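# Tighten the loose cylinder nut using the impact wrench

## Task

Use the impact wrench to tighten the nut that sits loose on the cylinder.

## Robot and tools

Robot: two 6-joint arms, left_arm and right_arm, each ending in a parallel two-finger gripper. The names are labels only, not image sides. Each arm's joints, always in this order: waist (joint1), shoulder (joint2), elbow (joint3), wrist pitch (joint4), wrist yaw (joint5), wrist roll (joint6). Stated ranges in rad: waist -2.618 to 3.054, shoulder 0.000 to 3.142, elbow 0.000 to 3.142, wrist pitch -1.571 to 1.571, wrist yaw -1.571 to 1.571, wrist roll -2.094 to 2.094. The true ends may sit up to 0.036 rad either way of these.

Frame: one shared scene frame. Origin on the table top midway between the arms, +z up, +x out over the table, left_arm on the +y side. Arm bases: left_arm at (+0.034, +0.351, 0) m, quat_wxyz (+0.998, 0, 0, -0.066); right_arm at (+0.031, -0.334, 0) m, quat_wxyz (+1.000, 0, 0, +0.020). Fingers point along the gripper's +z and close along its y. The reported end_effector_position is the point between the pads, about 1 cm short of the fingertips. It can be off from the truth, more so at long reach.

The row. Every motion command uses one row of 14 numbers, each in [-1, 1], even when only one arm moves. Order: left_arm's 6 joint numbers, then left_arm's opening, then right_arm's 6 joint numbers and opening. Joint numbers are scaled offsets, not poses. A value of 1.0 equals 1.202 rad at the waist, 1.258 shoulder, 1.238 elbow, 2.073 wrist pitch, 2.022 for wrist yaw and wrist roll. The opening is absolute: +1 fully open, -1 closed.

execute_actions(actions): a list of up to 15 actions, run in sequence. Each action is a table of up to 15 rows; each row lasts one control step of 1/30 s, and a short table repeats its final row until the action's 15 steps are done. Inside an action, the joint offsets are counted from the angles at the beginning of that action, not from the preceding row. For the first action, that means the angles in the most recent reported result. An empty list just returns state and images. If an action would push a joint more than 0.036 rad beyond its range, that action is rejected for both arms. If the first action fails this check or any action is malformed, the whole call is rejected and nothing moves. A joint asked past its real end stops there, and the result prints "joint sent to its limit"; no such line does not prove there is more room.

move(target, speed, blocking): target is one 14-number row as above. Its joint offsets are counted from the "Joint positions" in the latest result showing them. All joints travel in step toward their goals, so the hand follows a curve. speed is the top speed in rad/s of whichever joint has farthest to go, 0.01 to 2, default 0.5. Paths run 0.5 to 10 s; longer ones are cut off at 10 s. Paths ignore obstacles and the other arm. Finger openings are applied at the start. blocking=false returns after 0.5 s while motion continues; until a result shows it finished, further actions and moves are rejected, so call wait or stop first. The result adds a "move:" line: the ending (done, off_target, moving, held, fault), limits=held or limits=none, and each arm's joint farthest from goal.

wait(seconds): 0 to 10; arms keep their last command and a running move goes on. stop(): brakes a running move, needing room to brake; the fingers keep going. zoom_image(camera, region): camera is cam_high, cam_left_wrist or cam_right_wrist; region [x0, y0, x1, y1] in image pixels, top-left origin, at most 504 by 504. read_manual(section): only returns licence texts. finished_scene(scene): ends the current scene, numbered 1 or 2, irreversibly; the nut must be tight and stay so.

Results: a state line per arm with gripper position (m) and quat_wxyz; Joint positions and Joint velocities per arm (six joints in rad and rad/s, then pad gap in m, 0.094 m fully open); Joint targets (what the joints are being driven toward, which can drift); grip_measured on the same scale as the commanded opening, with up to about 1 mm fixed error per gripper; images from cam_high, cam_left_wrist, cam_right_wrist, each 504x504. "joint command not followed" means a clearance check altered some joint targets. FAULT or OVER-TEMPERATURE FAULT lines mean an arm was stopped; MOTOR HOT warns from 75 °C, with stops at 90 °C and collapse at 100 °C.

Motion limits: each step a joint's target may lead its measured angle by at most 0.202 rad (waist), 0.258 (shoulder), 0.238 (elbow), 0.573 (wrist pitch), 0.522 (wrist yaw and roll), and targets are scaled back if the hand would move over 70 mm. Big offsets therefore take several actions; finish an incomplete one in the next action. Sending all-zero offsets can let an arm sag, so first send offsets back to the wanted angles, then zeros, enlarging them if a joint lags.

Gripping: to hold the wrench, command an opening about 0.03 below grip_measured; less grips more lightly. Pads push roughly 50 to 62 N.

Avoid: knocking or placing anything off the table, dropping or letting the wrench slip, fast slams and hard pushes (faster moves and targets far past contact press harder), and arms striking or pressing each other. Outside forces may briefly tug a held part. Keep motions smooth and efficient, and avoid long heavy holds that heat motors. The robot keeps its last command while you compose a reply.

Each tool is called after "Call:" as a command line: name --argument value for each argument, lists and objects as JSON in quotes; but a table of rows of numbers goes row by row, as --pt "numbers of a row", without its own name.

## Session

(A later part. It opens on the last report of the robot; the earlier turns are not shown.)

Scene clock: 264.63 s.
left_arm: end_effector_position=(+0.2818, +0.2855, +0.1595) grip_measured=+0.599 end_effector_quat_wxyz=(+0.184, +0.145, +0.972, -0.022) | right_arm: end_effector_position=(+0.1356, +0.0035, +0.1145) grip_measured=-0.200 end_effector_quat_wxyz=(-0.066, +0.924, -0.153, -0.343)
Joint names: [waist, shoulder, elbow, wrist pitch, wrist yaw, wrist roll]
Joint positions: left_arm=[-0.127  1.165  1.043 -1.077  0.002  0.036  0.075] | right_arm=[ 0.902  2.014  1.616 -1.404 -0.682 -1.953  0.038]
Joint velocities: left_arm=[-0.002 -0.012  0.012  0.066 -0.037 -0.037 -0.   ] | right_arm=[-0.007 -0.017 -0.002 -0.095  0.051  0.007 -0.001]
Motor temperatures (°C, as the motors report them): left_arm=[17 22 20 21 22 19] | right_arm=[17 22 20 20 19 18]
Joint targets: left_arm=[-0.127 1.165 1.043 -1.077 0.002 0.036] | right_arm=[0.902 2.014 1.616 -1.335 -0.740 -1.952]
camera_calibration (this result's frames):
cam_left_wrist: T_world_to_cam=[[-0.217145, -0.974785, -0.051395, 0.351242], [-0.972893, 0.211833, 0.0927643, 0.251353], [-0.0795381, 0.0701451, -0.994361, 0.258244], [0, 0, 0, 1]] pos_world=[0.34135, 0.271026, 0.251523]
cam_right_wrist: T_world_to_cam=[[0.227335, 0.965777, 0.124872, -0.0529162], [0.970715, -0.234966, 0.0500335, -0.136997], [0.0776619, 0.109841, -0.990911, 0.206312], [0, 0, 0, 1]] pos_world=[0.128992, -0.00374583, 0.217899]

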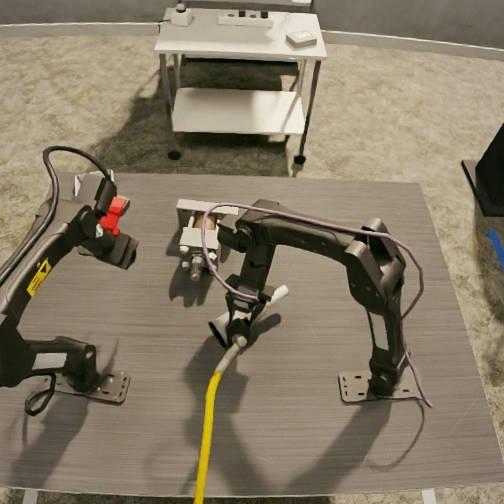

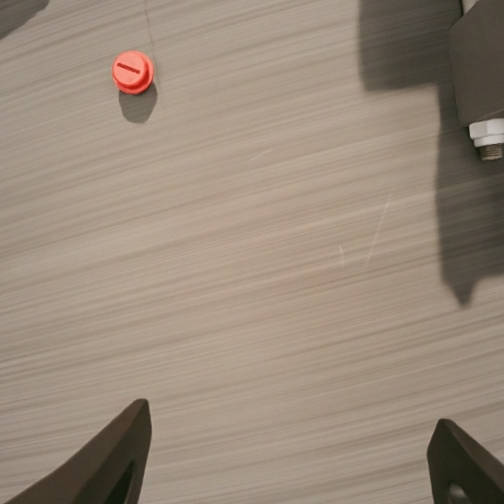

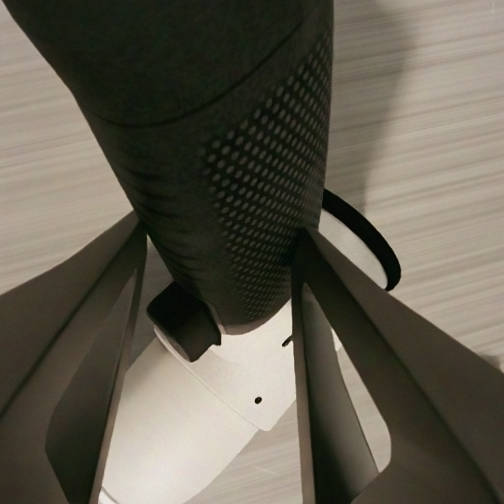

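Call:
move --target '[0,0,0,0,0,0,0.6, -0.017,-0.194,-0.29,0.28,-0.045,0.343,-0.24]' --speed 0.25

Call:
move --target '[0,0,0,0,0,0,0.6, 0,0,0,0,0,0,-0.31]'

Scene clock: 276.17 s.
left_arm: end_effector_position=(+0.2818, +0.2855, +0.1595) grip_measured=+0.599 end_effector_quat_wxyz=(+0.184, +0.145, +0.972, -0.022) | right_arm: end_effector_position=(+0.1496, +0.0333, +0.1142) grip_measured=-0.238 end_effector_quat_wxyz=(-0.166, +0.842, -0.381, -0.344)
Joint names: [waist, shoulder, elbow, wrist pitch, wrist yaw, wrist roll]
Joint positions: left_arm=[-0.127  1.165  1.043 -1.077  0.002  0.036  0.075] | right_arm=[ 0.892  1.788  1.277 -0.829 -0.757 -1.266  0.036]
Joint velocities: left_arm=[-0.012 -0.017 -0.002  0.022  0.022  0.037 -0.001] | right_arm=[-0.012 -0.007  0.002  0.022 -0.022 -0.022  0.001]
Motor temperatures (°C, as the motors report them): left_arm=[17 22 21 22 22 19] | right_arm=[17 23 20 20 18 17]
Joint targets: left_arm=[-0.127 1.165 1.043 -1.077 0.002 0.036] | right_arm=[0.881 1.770 1.257 -0.823 -0.773 -1.260]
move: done; limits=none; left_arm: farthest joint: the waist, 0.000 radians from its target (0.000 radians at the start); right_arm: farthest joint: the elbow, 0.020 radians from its target (0.359 radians at the start)
camera_calibration (this result's frames):
cam_left_wrist: T_world_to_cam=[[-0.217145, -0.974785, -0.051395, 0.351242], [-0.972893, 0.211833, 0.0927643, 0.251353], [-0.0795381, 0.0701451, -0.994361, 0.258244], [0, 0, 0, 1]] pos_world=[0.34135, 0.271026, 0.251523]
cam_right_wrist: T_world_to_cam=[[0.685074, 0.716286, 0.132697, -0.145962], [0.724337, -0.689172, -0.0194455, -0.0836311], [0.0775225, 0.109439, -0.990966, 0.201682], [0, 0, 0, 1]] pos_world=[0.144937, 0.0248421, 0.217602]

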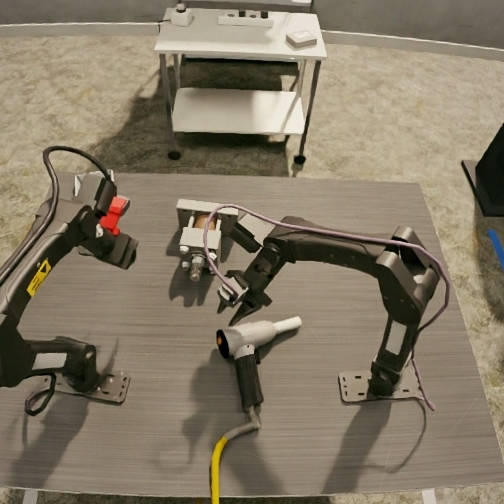

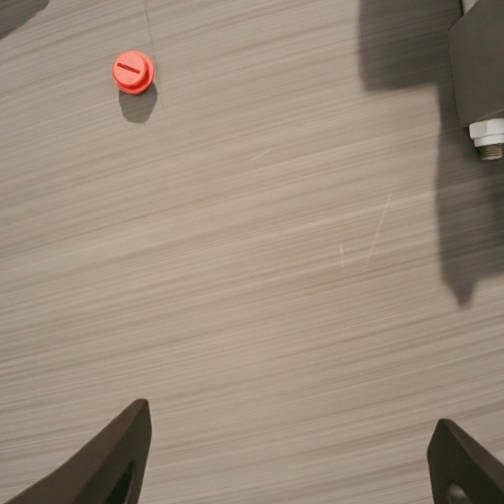

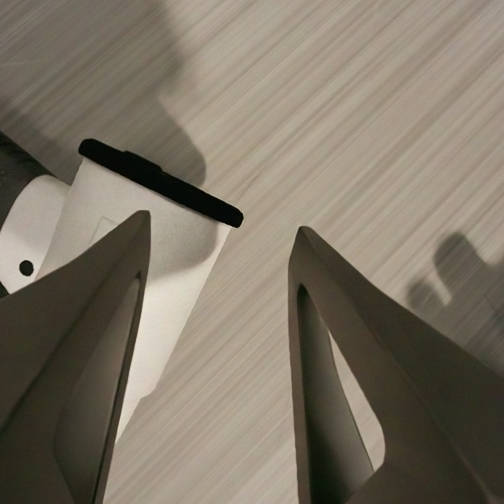

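Scene clock: 276.67 s.
left_arm: end_effector_position=(+0.2818, +0.2855, +0.1595) grip_measured=+0.599 end_effector_quat_wxyz=(+0.184, +0.145, +0.972, -0.022) | right_arm: end_effector_position=(+0.1501, +0.0331, +0.1138) grip_measured=-0.308 end_effector_quat_wxyz=(-0.166, +0.842, -0.382, -0.342)
Joint names: [waist, shoulder, elbow, wrist pitch, wrist yaw, wrist roll]
Joint positions: left_arm=[-0.127  1.165  1.043 -1.077  0.002  0.036  0.075] | right_arm=[ 0.892  1.788  1.277 -0.829 -0.753 -1.266  0.033]
Joint velocities: left_arm=[ 0.007 -0.012 -0.007 -0.022  0.066 -0.037 -0.   ] | right_arm=[ 0.002  0.012  0.012  0.095  0.007 -0.007  0.   ]
Motor temperatures (°C, as the motors report them): left_arm=[17 22 21 22 22 19] | right_arm=[17 23 20 20 18 17]
Joint targets: left_arm=[-0.127 1.165 1.043 -1.077 0.002 0.036] | right_arm=[0.892 1.788 1.277 -0.829 -0.756 -1.266]
move: done; limits=none; left_arm: farthest joint: the waist, 0.000 radians from its target (0.000 radians at the start); right_arm: farthest joint: the wrist yaw, 0.004 radians from its target (0.000 radians at the start)
camera_calibration (this result's frames):
cam_left_wrist: T_world_to_cam=[[-0.217145, -0.974785, -0.051395, 0.351242], [-0.972893, 0.211833, 0.0927643, 0.251353], [-0.0795381, 0.0701451, -0.994361, 0.258244], [0, 0, 0, 1]] pos_world=[0.34135, 0.271026, 0.251523]
cam_right_wrist: T_world_to_cam=[[0.685279, 0.716013, 0.13311, -0.146125], [0.723844, -0.689775, -0.0161286, -0.0843531], [0.0802676, 0.107403, -0.99097, 0.200922], [0, 0, 0, 1]] pos_world=[0.145068, 0.0248632, 0.217198]

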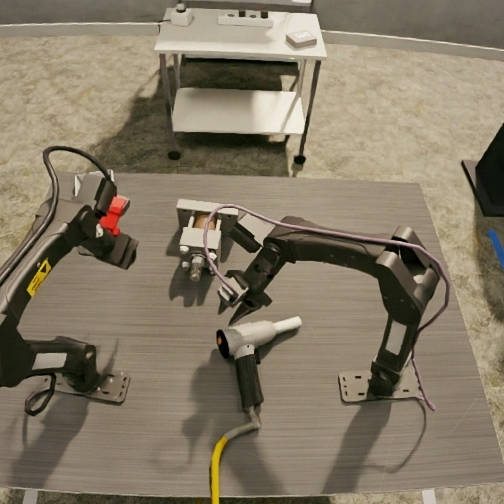

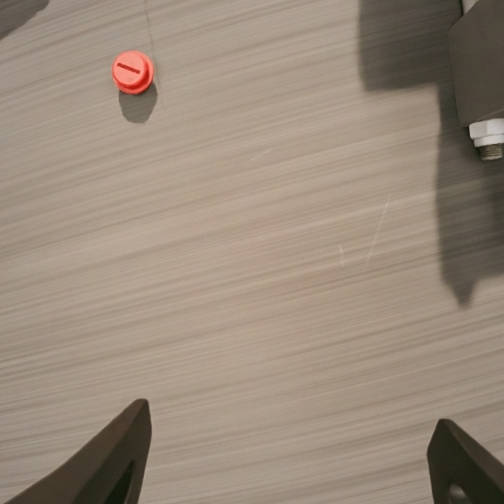

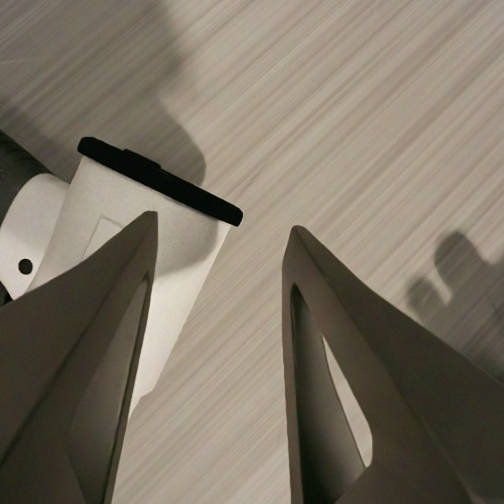

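Call:
move --target '[-0.83,0.45,0.45,0.03,0,-0.03,0.7, -0.6,-0.5,-0.1,-0.1,0.37,1,0.3]' --speed 1.0

Scene clock: 286.93 s.
left_arm: end_effector_position=(+0.1596, -0.0333, +0.1651) grip_measured=+0.698 end_effector_quat_wxyz=(+0.147, +0.571, +0.800, -0.110) | right_arm: end_effector_position=(+0.3187, -0.2655, +0.2112) grip_measured=+0.298 end_effector_quat_wxyz=(+0.241, +0.250, +0.928, +0.135)
Joint names: [waist, shoulder, elbow, wrist pitch, wrist yaw, wrist roll]
Joint positions: left_arm=[-1.123  1.733  1.563 -1.03   0.002 -0.017  0.08 ] | right_arm=[ 0.18   1.177  1.174 -1.008 -0.014  0.751  0.061]
Joint velocities: left_arm=[-0.012 -0.002  0.002  0.007  0.007 -0.037 -0.002] | right_arm=[ 0.012 -0.002 -0.002 -0.037 -0.022  0.022 -0.   ]
Motor temperatures (°C, as the motors report them): left_arm=[17 23 21 22 22 19] | right_arm=[17 22 20 20 18 17]
Joint targets: left_arm=[-1.125 1.731 1.600 -1.015 0.002 -0.024] | right_arm=[0.171 1.159 1.153 -1.036 -0.005 0.756]
move: off_target (left_arm, right_arm); limits=none; left_arm: farthest joint: the elbow, 0.037 radians from its target (0.557 radians at the start); right_arm: farthest joint: the wrist pitch, 0.028 radians from its target (0.208 radians at the start)
camera_calibration (this result's frames):
cam_left_wrist: T_world_to_cam=[[-0.918586, -0.393925, -0.0319748, 0.142369], [-0.395129, 0.913622, 0.095745, 0.130164], [-0.00850349, 0.100584, -0.994892, 0.26629], [0, 0, 0, 1]] pos_world=[0.184474, -0.0896224, 0.25702]
cam_right_wrist: T_world_to_cam=[[-0.290125, -0.90934, -0.298209, -0.0904484], [-0.938812, 0.209998, 0.273007, 0.296912], [-0.185633, 0.359168, -0.914625, 0.451469], [0, 0, 0, 1]] pos_world=[0.33631, -0.306752, 0.304893]

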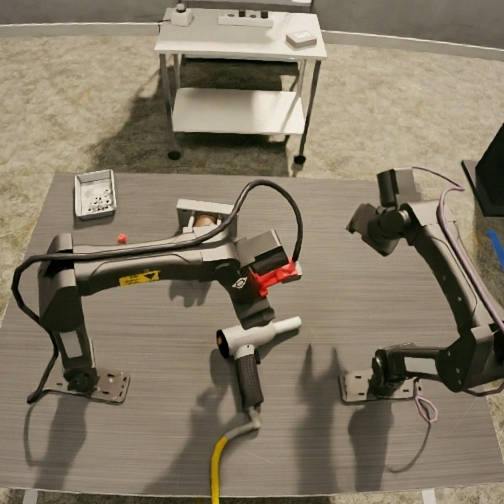

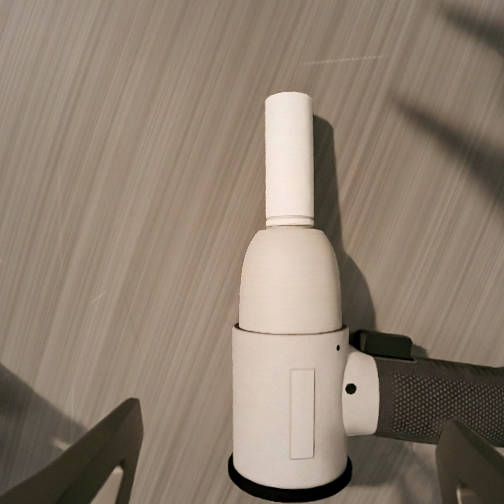

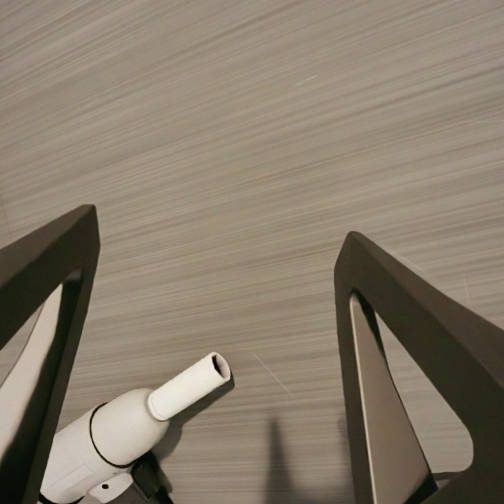

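Call:
move --target '[-0.028,0.33,0.325,-0.148,0,-0.053,0.6, 0,0,0,0,0,0,0.3]' --speed 0.6

Call:
move --target '[0,0.02,-0.165,0.115,0,0,0.6, 0,0,0,0,0,0,0.3]' --speed 0.25

Scene clock: 292.17 s.
left_arm: end_effector_position=(+0.1546, -0.0515, +0.0908) grip_measured=+0.601 end_effector_quat_wxyz=(+0.001, +0.550, +0.835, -0.003) | right_arm: end_effector_position=(+0.3187, -0.2656, +0.2112) grip_measured=+0.298 end_effector_quat_wxyz=(+0.241, +0.250, +0.928, +0.135)
Joint names: [waist, shoulder, elbow, wrist pitch, wrist yaw, wrist roll]
Joint positions: left_arm=[-1.147  2.161  1.925 -1.33   0.002 -0.116  0.075] | right_arm=[ 0.18   1.177  1.174 -1.008 -0.014  0.752  0.061]
Joint velocities: left_arm=[-0.012  0.007 -0.007 -0.037 -0.066 -0.037 -0.001] | right_arm=[-0.002  0.002 -0.007 -0.022  0.007 -0.022  0.001]
Motor temperatures (°C, as the motors report them): left_arm=[17 24 21 22 21 19] | right_arm=[17 21 20 21 18 17]
Joint targets: left_arm=[-1.156 2.148 1.966 -1.337 0.002 -0.124] | right_arm=[0.180 1.177 1.174 -1.008 -0.014 0.751]
move: off_target (left_arm); limits=none; left_arm: farthest joint: the elbow, 0.040 radians from its target (0.402 radians at the start); right_arm: farthest joint: the wrist roll, 0.001 radians from its target (0.001 radians at the start)
camera_calibration (this result's frames):
cam_left_wrist: T_world_to_cam=[[-0.893225, -0.445386, -0.0614819, 0.124307], [-0.424141, 0.789343, 0.443894, 0.118481], [-0.149174, 0.422574, -0.893968, 0.22331], [0, 0, 0, 1]] pos_world=[0.194598, -0.132523, 0.154681]
cam_right_wrist: T_world_to_cam=[[-0.290597, -0.909223, -0.298107, -0.0903443], [-0.938707, 0.210524, 0.272962, 0.297056], [-0.185425, 0.359157, -0.914671, 0.451435], [0, 0, 0, 1]] pos_world=[0.336302, -0.306817, 0.304898]

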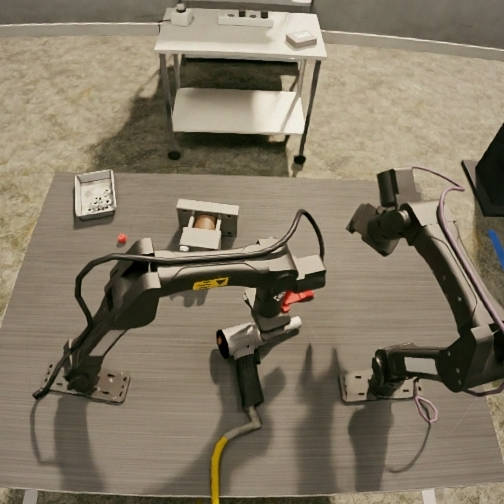

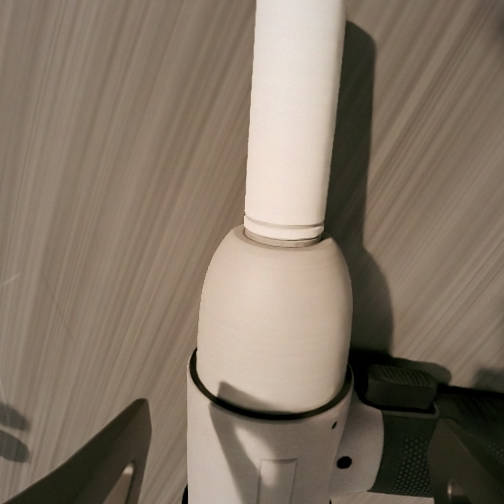

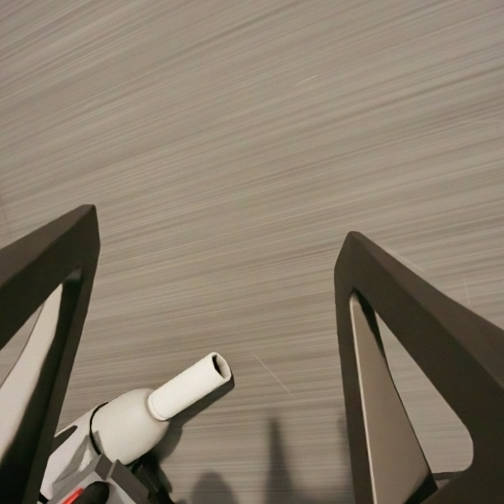

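Scene clock: 293.80 s.
left_arm: end_effector_position=(+0.1545, -0.0511, +0.0294) grip_measured=+0.601 end_effector_quat_wxyz=(-0.000, +0.550, +0.835, -0.001) | right_arm: end_effector_position=(+0.3187, -0.2656, +0.2112) grip_measured=+0.298 end_effector_quat_wxyz=(+0.241, +0.250, +0.928, +0.135)
Joint names: [waist, shoulder, elbow, wrist pitch, wrist yaw, wrist roll]
Joint positions: left_arm=[-1.147  2.192  1.73  -1.108  0.002 -0.116  0.075] | right_arm=[ 0.18   1.177  1.174 -1.008 -0.014  0.752  0.061]
Joint velocities: left_arm=[ 0.007  0.022 -0.007  0.007 -0.051 -0.007  0.001] | right_arm=[-0.002 -0.002 -0.012 -0.037  0.051 -0.051 -0.002]
Motor temperatures (°C, as the motors report them): left_arm=[17 24 21 22 21 19] | right_arm=[17 21 20 21 18 17]
Joint targets: left_arm=[-1.147 2.186 1.721 -1.092 0.002 -0.116] | right_arm=[0.180 1.177 1.174 -1.008 -0.014 0.752]
move: done; limits=none; left_arm: farthest joint: the wrist pitch, 0.016 radians from its target (0.239 radians at the start); right_arm: farthest joint: the waist, 0.000 radians from its target (0.000 radians at the start)
camera_calibration (this result's frames):
cam_left_wrist: T_world_to_cam=[[-0.8933, -0.445137, -0.0621989, 0.12065], [-0.423605, 0.787551, 0.447573, 0.145077], [-0.150247, 0.426165, -0.892082, 0.168521], [0, 0, 0, 1]] pos_world=[0.194552, -0.132367, 0.0929067]
cam_right_wrist: T_world_to_cam=[[-0.290597, -0.909223, -0.298107, -0.0903443], [-0.938707, 0.210524, 0.272962, 0.297056], [-0.185425, 0.359157, -0.914671, 0.451435], [0, 0, 0, 1]] pos_world=[0.336302, -0.306817, 0.304898]

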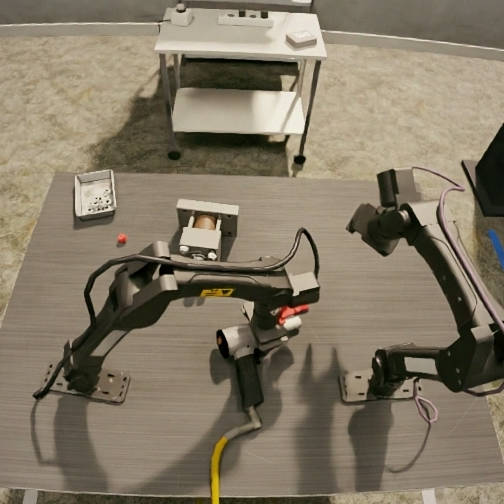

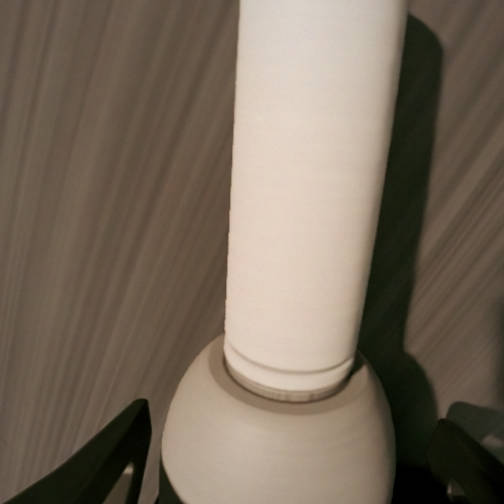

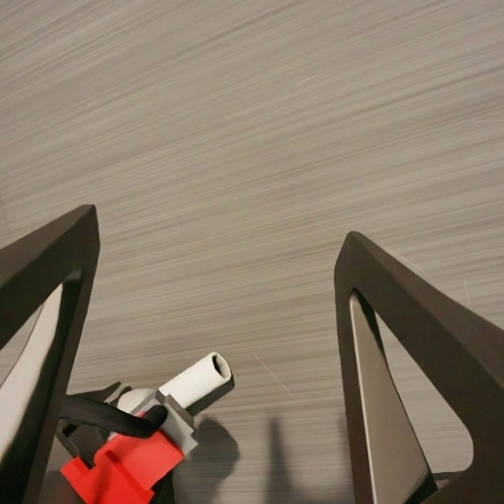

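Call:
move --target '[0,0,0,0,0,0,0.08, 0,0,0,0,0,0,0.3]'

Call:
move --target '[0,-0.29,-0.365,0.056,0,-0.74,0.08, 0,0,0,0,0,0,0.3]' --speed 0.4

Scene clock: 297.43 s.
left_arm: end_effector_position=(+0.1575, -0.0501, +0.0289) grip_measured=+0.122 end_effector_quat_wxyz=(+0.003, +0.549, +0.836, +0.004) | right_arm: end_effector_position=(+0.3187, -0.2656, +0.2112) grip_measured=+0.298 end_effector_quat_wxyz=(+0.241, +0.250, +0.928, +0.135)
Joint names: [waist, shoulder, elbow, wrist pitch, wrist yaw, wrist roll]
Joint positions: left_arm=[-1.145  2.193  1.73  -1.108 -0.01  -0.115  0.053] | right_arm=[ 0.18   1.177  1.174 -1.008 -0.014  0.752  0.061]
Joint velocities: left_arm=[-0.002 -0.012  0.002  0.037  0.007  0.051  0.   ] | right_arm=[-0.027 -0.012  0.007 -0.051 -0.081 -0.007  0.001]
Motor temperatures (°C, as the motors report them): left_arm=[17 25 21 21 21 19] | right_arm=[17 21 20 21 18 17]
Joint targets: left_arm=[-1.147 2.192 1.730 -1.108 0.003 -0.116] | right_arm=[0.180 1.177 1.174 -1.008 -0.014 0.752]
move: done; limits=none; left_arm: farthest joint: the wrist yaw, 0.012 radians from its target (0.000 radians at the start); right_arm: farthest joint: the waist, 0.000 radians from its target (0.000 radians at the start)
camera_calibration (this result's frames):
cam_left_wrist: T_world_to_cam=[[-0.892183, -0.445505, -0.0743953, 0.123884], [-0.429286, 0.785164, 0.446353, 0.146557], [-0.14044, 0.430166, -0.891759, 0.166787], [0, 0, 0, 1]] pos_world=[0.196865, -0.131626, 0.0925334]
cam_right_wrist: T_world_to_cam=[[-0.290597, -0.909223, -0.298107, -0.0903443], [-0.938707, 0.210524, 0.272962, 0.297056], [-0.185425, 0.359157, -0.914671, 0.451435], [0, 0, 0, 1]] pos_world=[0.336302, -0.306817, 0.304898]

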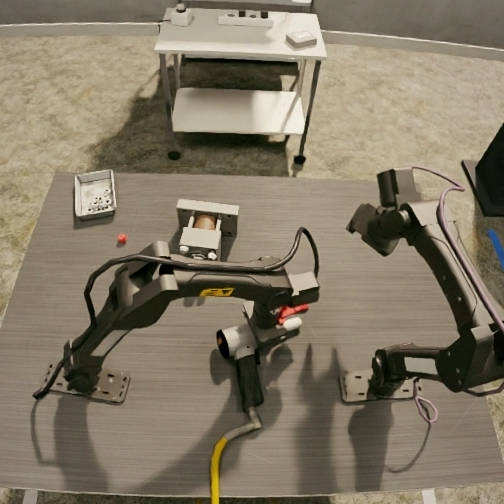

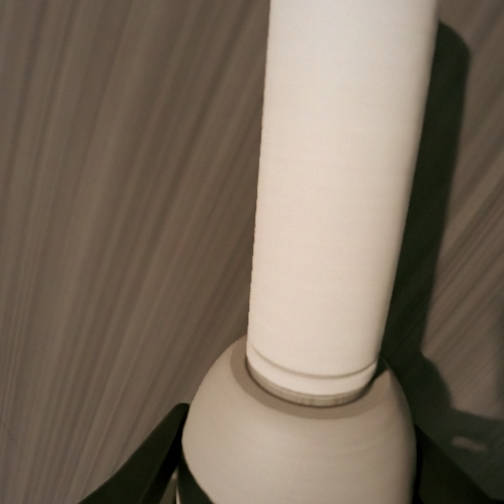

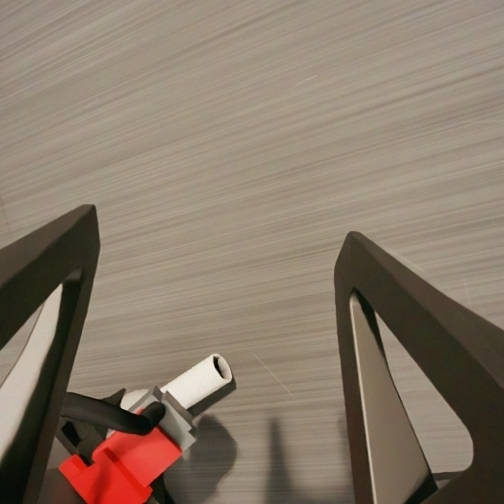

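Scene clock: 301.80 s.
left_arm: end_effector_position=(+0.1152, +0.0379, +0.0311) grip_measured=+0.121 end_effector_quat_wxyz=(-0.028, -0.082, +0.996, +0.017) | right_arm: end_effector_position=(+0.3187, -0.2656, +0.2112) grip_measured=+0.298 end_effector_quat_wxyz=(+0.241, +0.250, +0.928, +0.135)
Joint names: [waist, shoulder, elbow, wrist pitch, wrist yaw, wrist roll]
Joint positions: left_arm=[-1.16   1.876  1.265 -1.004  0.047 -1.457  0.053] | right_arm=[ 0.18   1.177  1.174 -1.008 -0.014  0.752  0.061]
Joint velocities: left_arm=[-0.007  0.007 -0.022 -0.022  0.037  0.037 -0.001] | right_arm=[ 0.002 -0.002 -0.007  0.007 -0.037 -0.051 -0.001]
Motor temperatures (°C, as the motors report them): left_arm=[17 26 21 21 21 20] | right_arm=[17 20 20 21 18 17]
Joint targets: left_arm=[-1.145 1.828 1.278 -0.992 -0.010 -1.611] | right_arm=[0.180 1.177 1.174 -1.008 -0.014 0.752]
move: off_target (left_arm); limits=none; left_arm: farthest joint: the wrist roll, 0.154 radians from its target (1.497 radians at the start); right_arm: farthest joint: the waist, 0.000 radians from its target (0.000 radians at the start)
camera_calibration (this result's frames):
cam_left_wrist: T_world_to_cam=[[0.213289, -0.971277, -0.10549, 0.0190466], [-0.838658, -0.237406, 0.490195, 0.142838], [-0.50116, -0.0160834, -0.865205, 0.182537], [0, 0, 0, 1]] pos_world=[0.20721, 0.0553459, 0.0899225]
cam_right_wrist: T_world_to_cam=[[-0.290597, -0.909223, -0.298107, -0.0903443], [-0.938707, 0.210524, 0.272962, 0.297056], [-0.185425, 0.359157, -0.914671, 0.451435], [0, 0, 0, 1]] pos_world=[0.336302, -0.306817, 0.304898]

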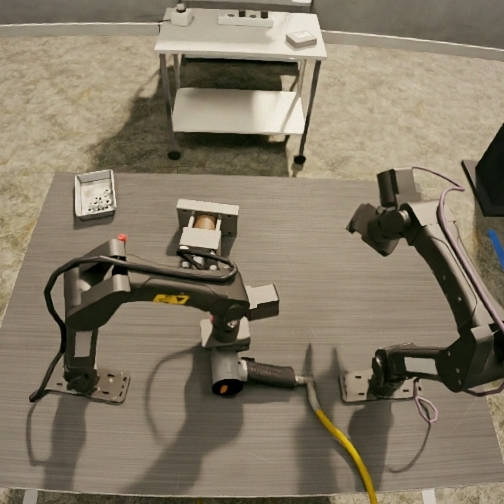

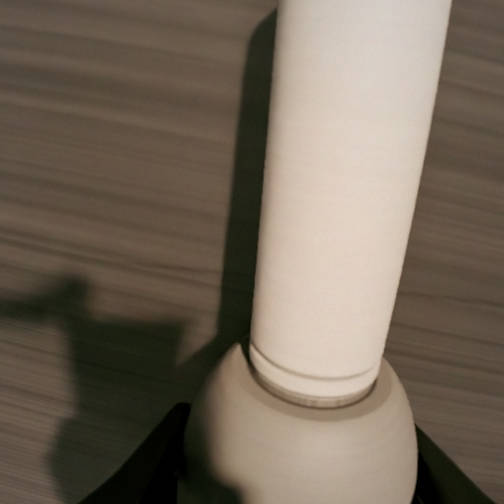

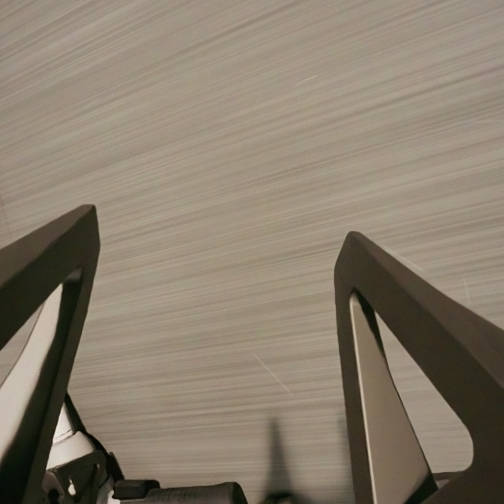

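Call:
move --target '[0,-0.31,-0.375,0.34,-0.02,-0.08,0.08, 0,0,0,0,0,0,0.3]' --speed 0.3

Scene clock: 310.37 s.
left_arm: end_effector_position=(+0.1140, +0.0440, +0.0286) grip_measured=+0.121 end_effector_quat_wxyz=(+0.012, -0.111, +0.977, -0.180) | right_arm: end_effector_position=(+0.3187, -0.2656, +0.2112) grip_measured=+0.298 end_effector_quat_wxyz=(+0.241, +0.250, +0.928, +0.135)
Joint names: [waist, shoulder, elbow, wrist pitch, wrist yaw, wrist roll]
Joint positions: left_arm=[-1.167  1.526  0.783 -0.466  0.033 -1.531  0.053] | right_arm=[ 0.18   1.177  1.174 -1.008 -0.014  0.752  0.061]
Joint velocities: left_arm=[-0.002 -0.017 -0.002 -0.007 -0.066  0.037 -0.   ] | right_arm=[ 0.007 -0.017 -0.007 -0.007  0.037 -0.051  0.002]
Motor temperatures (°C, as the motors report them): left_arm=[17 27 21 21 21 21] | right_arm=[17 20 20 22 18 17]
Joint targets: left_arm=[-1.160 1.485 0.801 -0.299 0.007 -1.619] | right_arm=[0.180 1.177 1.174 -1.008 -0.014 0.752]
move: off_target (left_arm); limits=none; left_arm: farthest joint: the wrist pitch, 0.167 radians from its target (0.705 radians at the start); right_arm: farthest joint: the waist, 0.000 radians from its target (0.000 radians at the start)
camera_calibration (this result's frames):
cam_left_wrist: T_world_to_cam=[[0.269901, -0.917412, 0.292419, 0.00476405], [-0.879923, -0.111675, 0.461806, 0.144574], [-0.391011, -0.381948, -0.837393, 0.182587], [0, 0, 0, 1]] pos_world=[0.197321, 0.0902546, 0.0847389]
cam_right_wrist: T_world_to_cam=[[-0.290597, -0.909223, -0.298107, -0.0903443], [-0.938707, 0.210524, 0.272962, 0.297056], [-0.185425, 0.359157, -0.914671, 0.451435], [0, 0, 0, 1]] pos_world=[0.336302, -0.306817, 0.304898]

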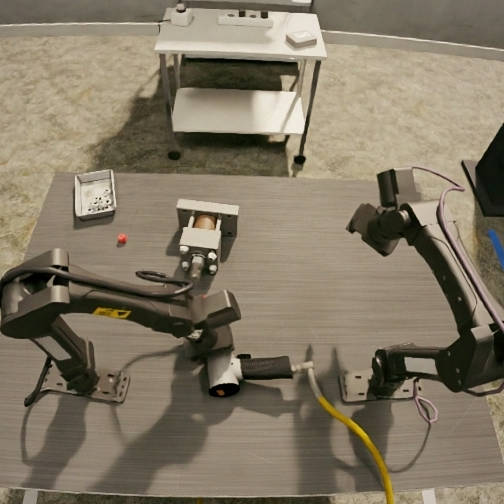

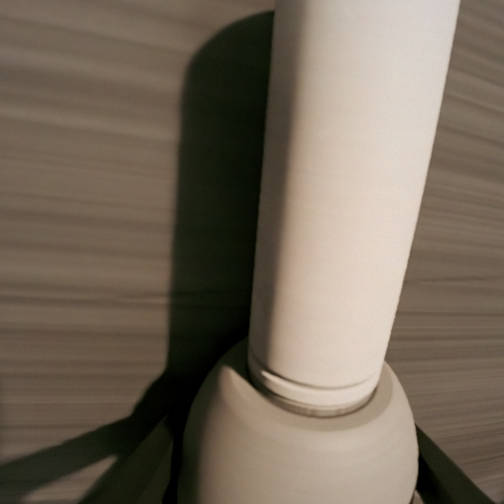

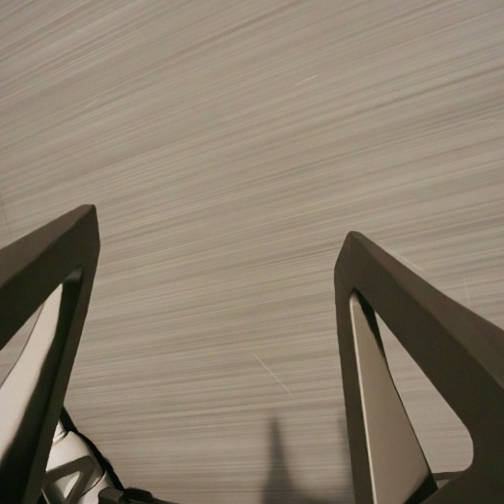

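Call:
move --target '[0,-0.21,-0.385,0.44,-0.015,-0.04,0.08, 0,0,0,0,0,0,0.3]' --speed 0.3

Call:
zoom_image --camera "cam_high" --region '[160, 280, 340, 460]'

Scene clock: 317.03 s.
left_arm: end_effector_position=(+0.1151, +0.0446, +0.0339) grip_measured=+0.120 end_effector_quat_wxyz=(+0.055, -0.093, +0.907, -0.407) | right_arm: end_effector_position=(+0.3187, -0.2656, +0.2112) grip_measured=+0.298 end_effector_quat_wxyz=(+0.241, +0.250, +0.928, +0.135)
Joint names: [waist, shoulder, elbow, wrist pitch, wrist yaw, wrist roll]
Joint positions: left_arm=[-1.167  1.296  0.293  0.279  0.026 -1.515  0.053] | right_arm=[ 0.18   1.177  1.174 -1.008 -0.014  0.752  0.061]
Joint velocities: left_arm=[ 0.002 -0.012 -0.002 -0.022  0.037  0.007 -0.001] | right_arm=[ 0.007 -0.002 -0.027 -0.11  -0.022  0.007 -0.002]
Motor temperatures (°C, as the motors report them): left_arm=[17 26 21 26 21 21] | right_arm=[17 19 20 22 18 17]
Joint targets: left_arm=[-1.167 1.262 0.307 0.446 0.003 -1.612] | right_arm=[0.180 1.177 1.174 -1.008 -0.014 0.752]
move: off_target (left_arm); limits=none; left_arm: farthest joint: the wrist pitch, 0.168 radians from its target (0.912 radians at the start); right_arm: farthest joint: the waist, 0.000 radians from its target (0.000 radians at the start)
camera_calibration (this result's frames):
cam_left_wrist: T_world_to_cam=[[0.188187, -0.683964, 0.704826, -0.0115177], [-0.938822, 0.0854908, 0.333623, 0.145435], [-0.288442, -0.72449, -0.626032, 0.183992], [0, 0, 0, 1]] pos_world=[0.191776, 0.112989, 0.0747826]
cam_right_wrist: T_world_to_cam=[[-0.290597, -0.909223, -0.298107, -0.0903443], [-0.938707, 0.210524, 0.272962, 0.297056], [-0.185425, 0.359157, -0.914671, 0.451435], [0, 0, 0, 1]] pos_world=[0.336302, -0.306817, 0.304898]

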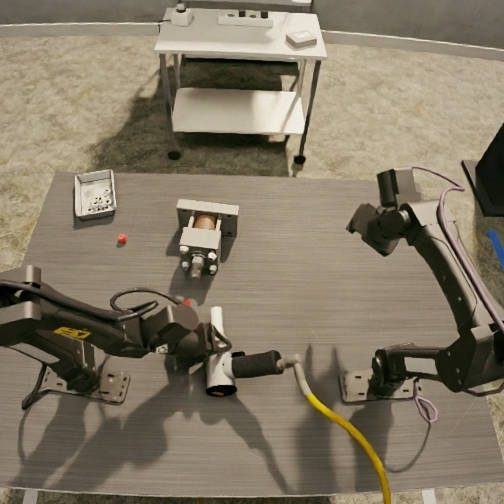

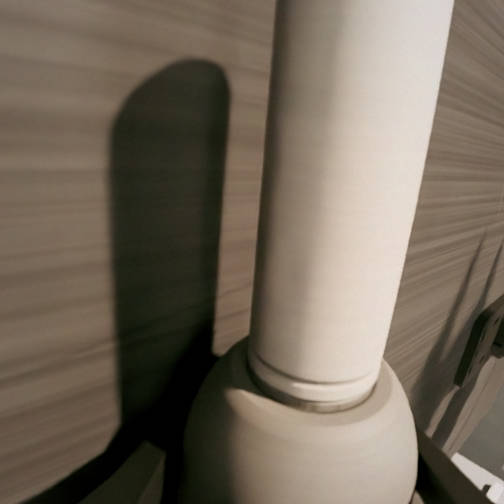

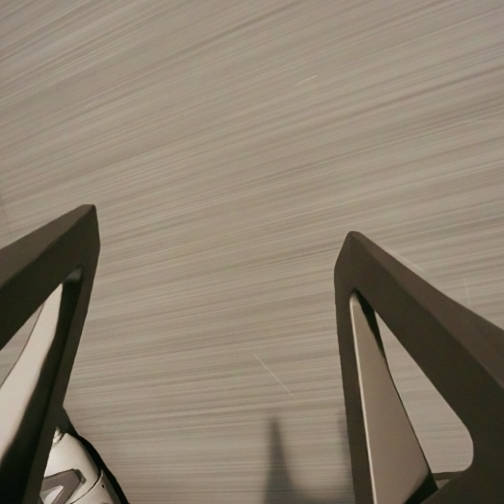

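Region (160, 280, 340, 460) of cam_high's 504x504 image, scaled by 2.800, with more detail than that image has.

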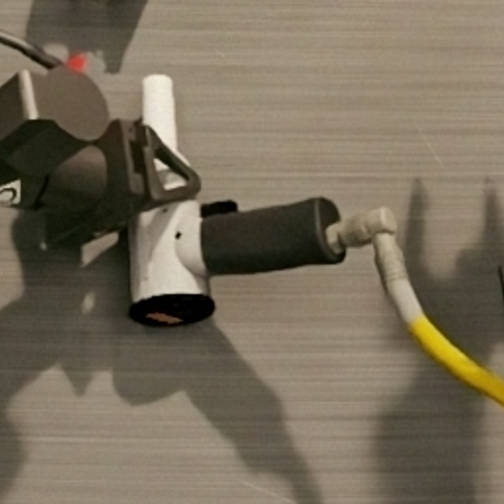

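Call:
move --target '[0,-0.027,0.011,0.08,-0.011,-0.048,0.08, 0.565,-0.016,-0.41,0.243,-0.297,0.056,0.4]' --speed 0.7

Scene clock: 323.97 s.
left_arm: end_effector_position=(+0.1151, +0.0446, +0.0338) grip_measured=+0.120 end_effector_quat_wxyz=(+0.055, -0.093, +0.907, -0.407) | right_arm: end_effector_position=(+0.1262, -0.0527, +0.1149) grip_measured=+0.398 end_effector_quat_wxyz=(-0.050, -0.096, +0.916, +0.387)
Joint names: [waist, shoulder, elbow, wrist pitch, wrist yaw, wrist roll]
Joint positions: left_arm=[-1.167  1.296  0.293  0.279  0.026 -1.515  0.053] | right_arm=[ 0.851  1.177  0.679 -0.509 -0.605  0.863  0.066]
Joint velocities: left_arm=[ 0.002 -0.007 -0.002  0.007 -0.007 -0.037 -0.001] | right_arm=[ 0.002  0.007 -0.002 -0.037 -0.007  0.081  0.001]
Motor temperatures (°C, as the motors report them): left_arm=[17 25 21 30 21 21] | right_arm=[17 19 20 22 18 17]
Joint targets: left_arm=[-1.167 1.262 0.307 0.445 0.004 -1.612] | right_arm=[0.859 1.157 0.667 -0.504 -0.614 0.865]
move: off_target (left_arm); limits=none; left_arm: farthest joint: the wrist pitch, 0.166 radians from its target (0.166 radians at the start); right_arm: farthest joint: the shoulder, 0.020 radians from its target (0.020 radians at the start)
camera_calibration (this result's frames):
cam_left_wrist: T_world_to_cam=[[0.188555, -0.683869, 0.704819, -0.0114679], [-0.938751, 0.085276, 0.333878, 0.145429], [-0.288433, -0.724604, -0.625903, 0.18399], [0, 0, 0, 1]] pos_world=[0.191752, 0.113076, 0.0746872]
cam_right_wrist: T_world_to_cam=[[0.282895, -0.652864, -0.702666, 0.00619014], [-0.575093, -0.701756, 0.420485, -0.0131472], [-0.767619, 0.285145, -0.573981, 0.281653], [0, 0, 0, 1]] pos_world=[0.20689, -0.0854967, 0.171541]

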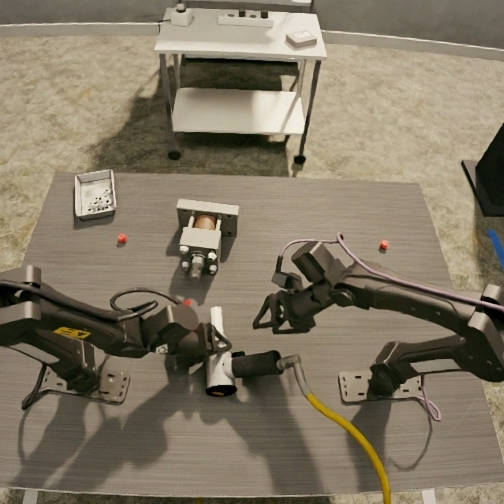

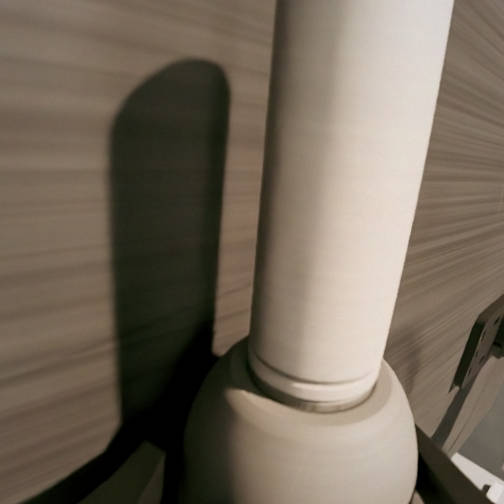

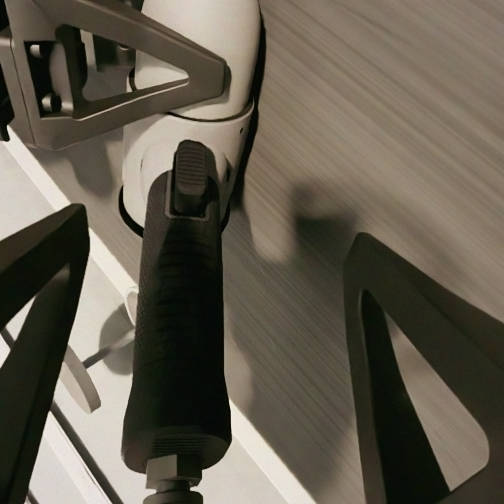

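Call:
move --target '[0,-0.027,0.011,0.08,-0.011,-0.048,0.08, 0.297,-0.18,-0.09,0.014,0.11,0.155,0.4]' --speed 0.25

Call:
zoom_image --camera "cam_high" --region '[180, 270, 360, 450]'

Scene clock: 330.07 s.
left_arm: end_effector_position=(+0.1128, +0.0434, +0.0345) grip_measured=+0.121 end_effector_quat_wxyz=(+0.056, -0.082, +0.907, -0.409) | right_arm: end_effector_position=(+0.0651, -0.0500, +0.1229) grip_measured=+0.398 end_effector_quat_wxyz=(-0.027, -0.091, +0.918, +0.385)
Joint names: [waist, shoulder, elbow, wrist pitch, wrist yaw, wrist roll]
Joint positions: left_arm=[-1.173  1.296  0.292  0.283  0.029 -1.499  0.053] | right_arm=[ 1.188  0.975  0.589 -0.46  -0.355  1.168  0.066]
Joint velocities: left_arm=[ 0.012 -0.002 -0.022  0.037 -0.066 -0.081 -0.   ] | right_arm=[-0.002 -0.012 -0.007 -0.037 -0.066  0.022 -0.001]
Motor temperatures (°C, as the motors report them): left_arm=[17 25 21 33 21 21] | right_arm=[17 19 20 22 18 17]
Joint targets: left_arm=[-1.167 1.262 0.306 0.445 0.004 -1.612] | right_arm=[1.208 0.950 0.568 -0.480 -0.382 1.176]
move: off_target (left_arm, right_arm); limits=none; left_arm: farthest joint: the wrist pitch, 0.162 radians from its target (0.166 radians at the start); right_arm: farthest joint: the wrist yaw, 0.028 radians from its target (0.223 radians at the start)
camera_calibration (this result's frames):
cam_left_wrist: T_world_to_cam=[[0.167179, -0.6864, 0.707748, -0.00987828], [-0.940521, 0.104311, 0.323327, 0.142872], [-0.295757, -0.719705, -0.628134, 0.183565], [0, 0, 0, 1]] pos_world=[0.190316, 0.110429, 0.0761006]
cam_right_wrist: T_world_to_cam=[[0.291395, -0.662036, -0.690505, 0.0283929], [-0.610806, -0.684294, 0.398319, -0.0438071], [-0.73621, 0.305696, -0.603776, 0.241183], [0, 0, 0, 1]] pos_world=[0.14253, -0.0849085, 0.182675]

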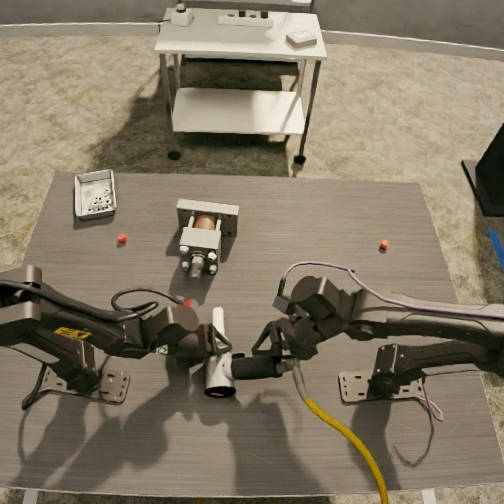

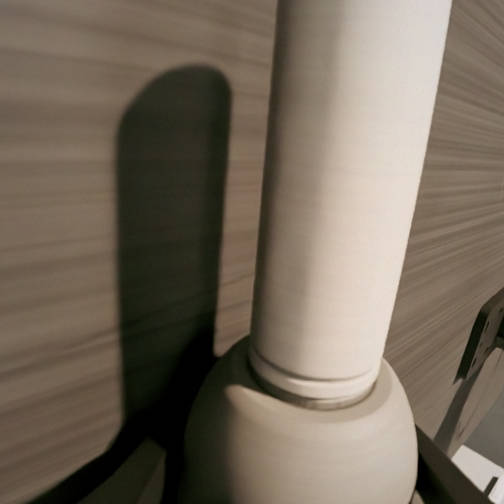

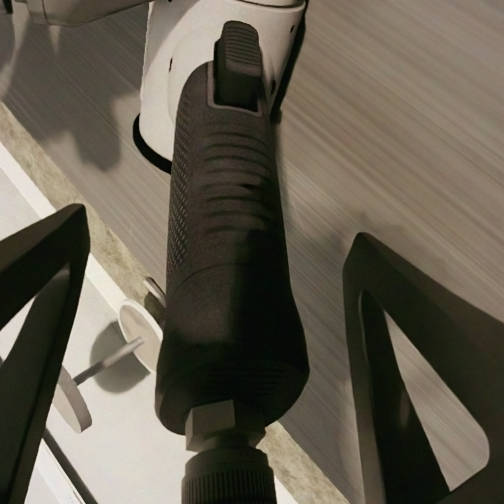

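Region (180, 270, 360, 450) of cam_high's 504x504 image, scaled by 2.800, with more detail than that image has.

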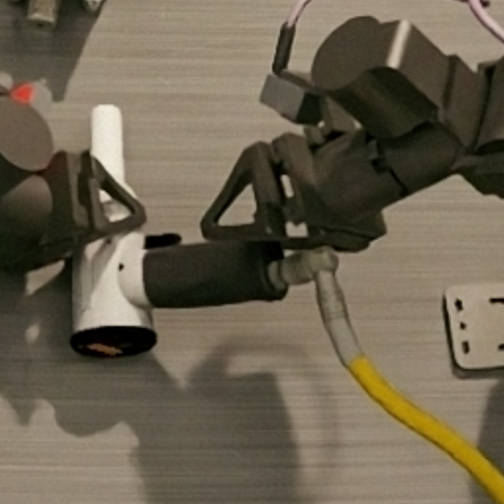

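Call:
move --target '[0.005,-0.027,0.011,0.078,-0.012,-0.056,0.08, -0.185,0.37,0.205,-0.178,-0.282,-0.24,0.4]' --speed 0.25

Call:
zoom_image --camera "cam_high" --region '[180, 270, 360, 450]'

Scene clock: 339.43 s.
left_arm: end_effector_position=(+0.1131, +0.0438, +0.0339) grip_measured=+0.121 end_effector_quat_wxyz=(+0.054, -0.089, +0.907, -0.408) | right_arm: end_effector_position=(+0.0397, -0.0501, +0.1129) grip_measured=+0.398 end_effector_quat_wxyz=(-0.284, -0.179, +0.878, +0.342)
Joint names: [waist, shoulder, elbow, wrist pitch, wrist yaw, wrist roll]
Joint positions: left_arm=[-1.173  1.297  0.292  0.283  0.027 -1.515  0.053] | right_arm=[ 0.975  1.425  0.821 -0.807 -0.911  0.692  0.066]
Joint velocities: left_arm=[-0.007 -0.007 -0.002  0.037 -0.066 -0.037  0.   ] | right_arm=[ 0.007  0.007 -0.007  0.022 -0.007  0.007 -0.001]
Motor temperatures (°C, as the motors report them): left_arm=[17 25 21 36 21 21] | right_arm=[17 19 20 22 18 17]
Joint targets: left_arm=[-1.167 1.262 0.306 0.445 0.005 -1.612] | right_arm=[0.966 1.440 0.843 -0.829 -0.925 0.682]
move: off_target (left_arm, right_arm); limits=none; left_arm: farthest joint: the wrist pitch, 0.162 radians from its target (0.162 radians at the start); right_arm: farthest joint: the elbow, 0.022 radians from its target (0.253 radians at the start)
camera_calibration (this result's frames):
cam_left_wrist: T_world_to_cam=[[0.183239, -0.683905, 0.706185, -0.0111411], [-0.938304, 0.092629, 0.333175, 0.143327], [-0.293273, -0.723667, -0.624737, 0.183343], [0, 0, 0, 1]] pos_world=[0.190296, 0.111783, 0.0746556]
cam_right_wrist: T_world_to_cam=[[0.243203, -0.626093, -0.740851, 0.0381711], [-0.118829, -0.777261, 0.617855, -0.10437], [-0.962669, -0.0622297, -0.26343, 0.168551], [0, 0, 0, 1]] pos_world=[0.140573, -0.0467352, 0.137166]

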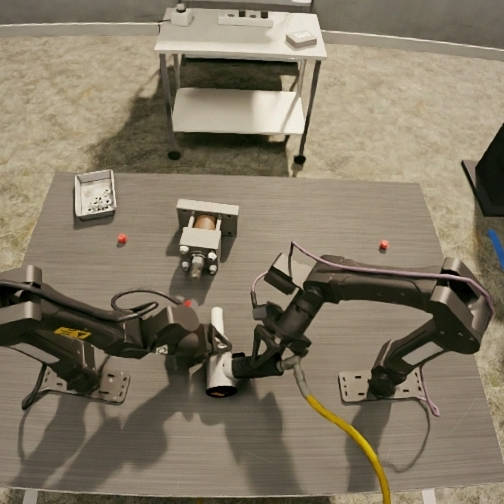

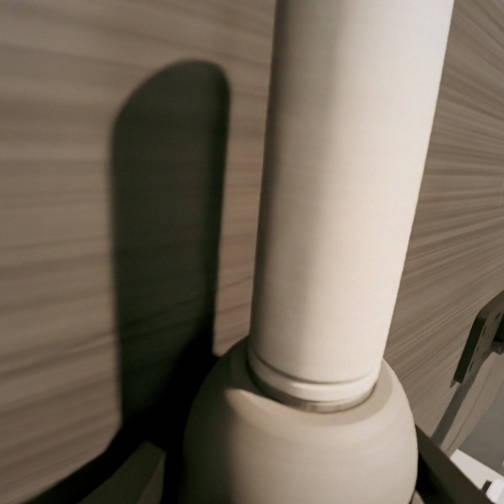

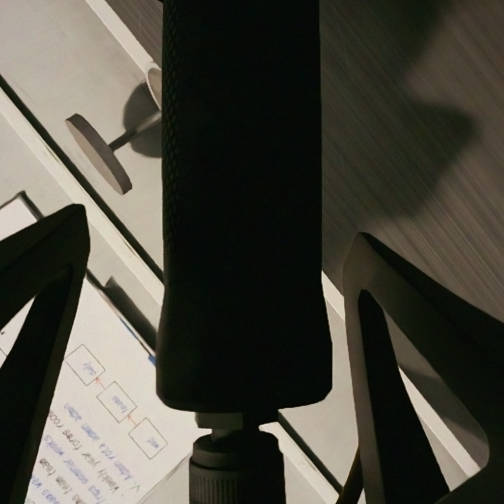

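Region (180, 270, 360, 450) of cam_high's 504x504 image, scaled by 2.800, with more detail than that image has.

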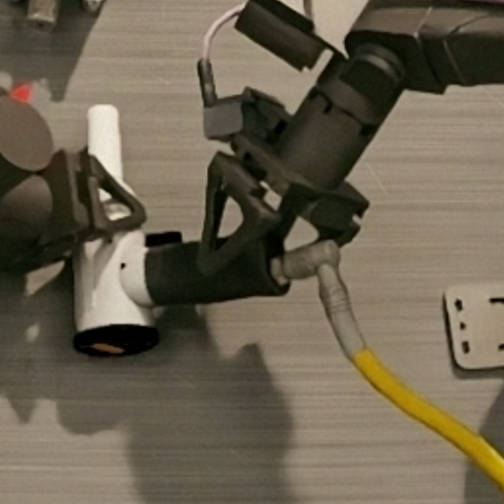

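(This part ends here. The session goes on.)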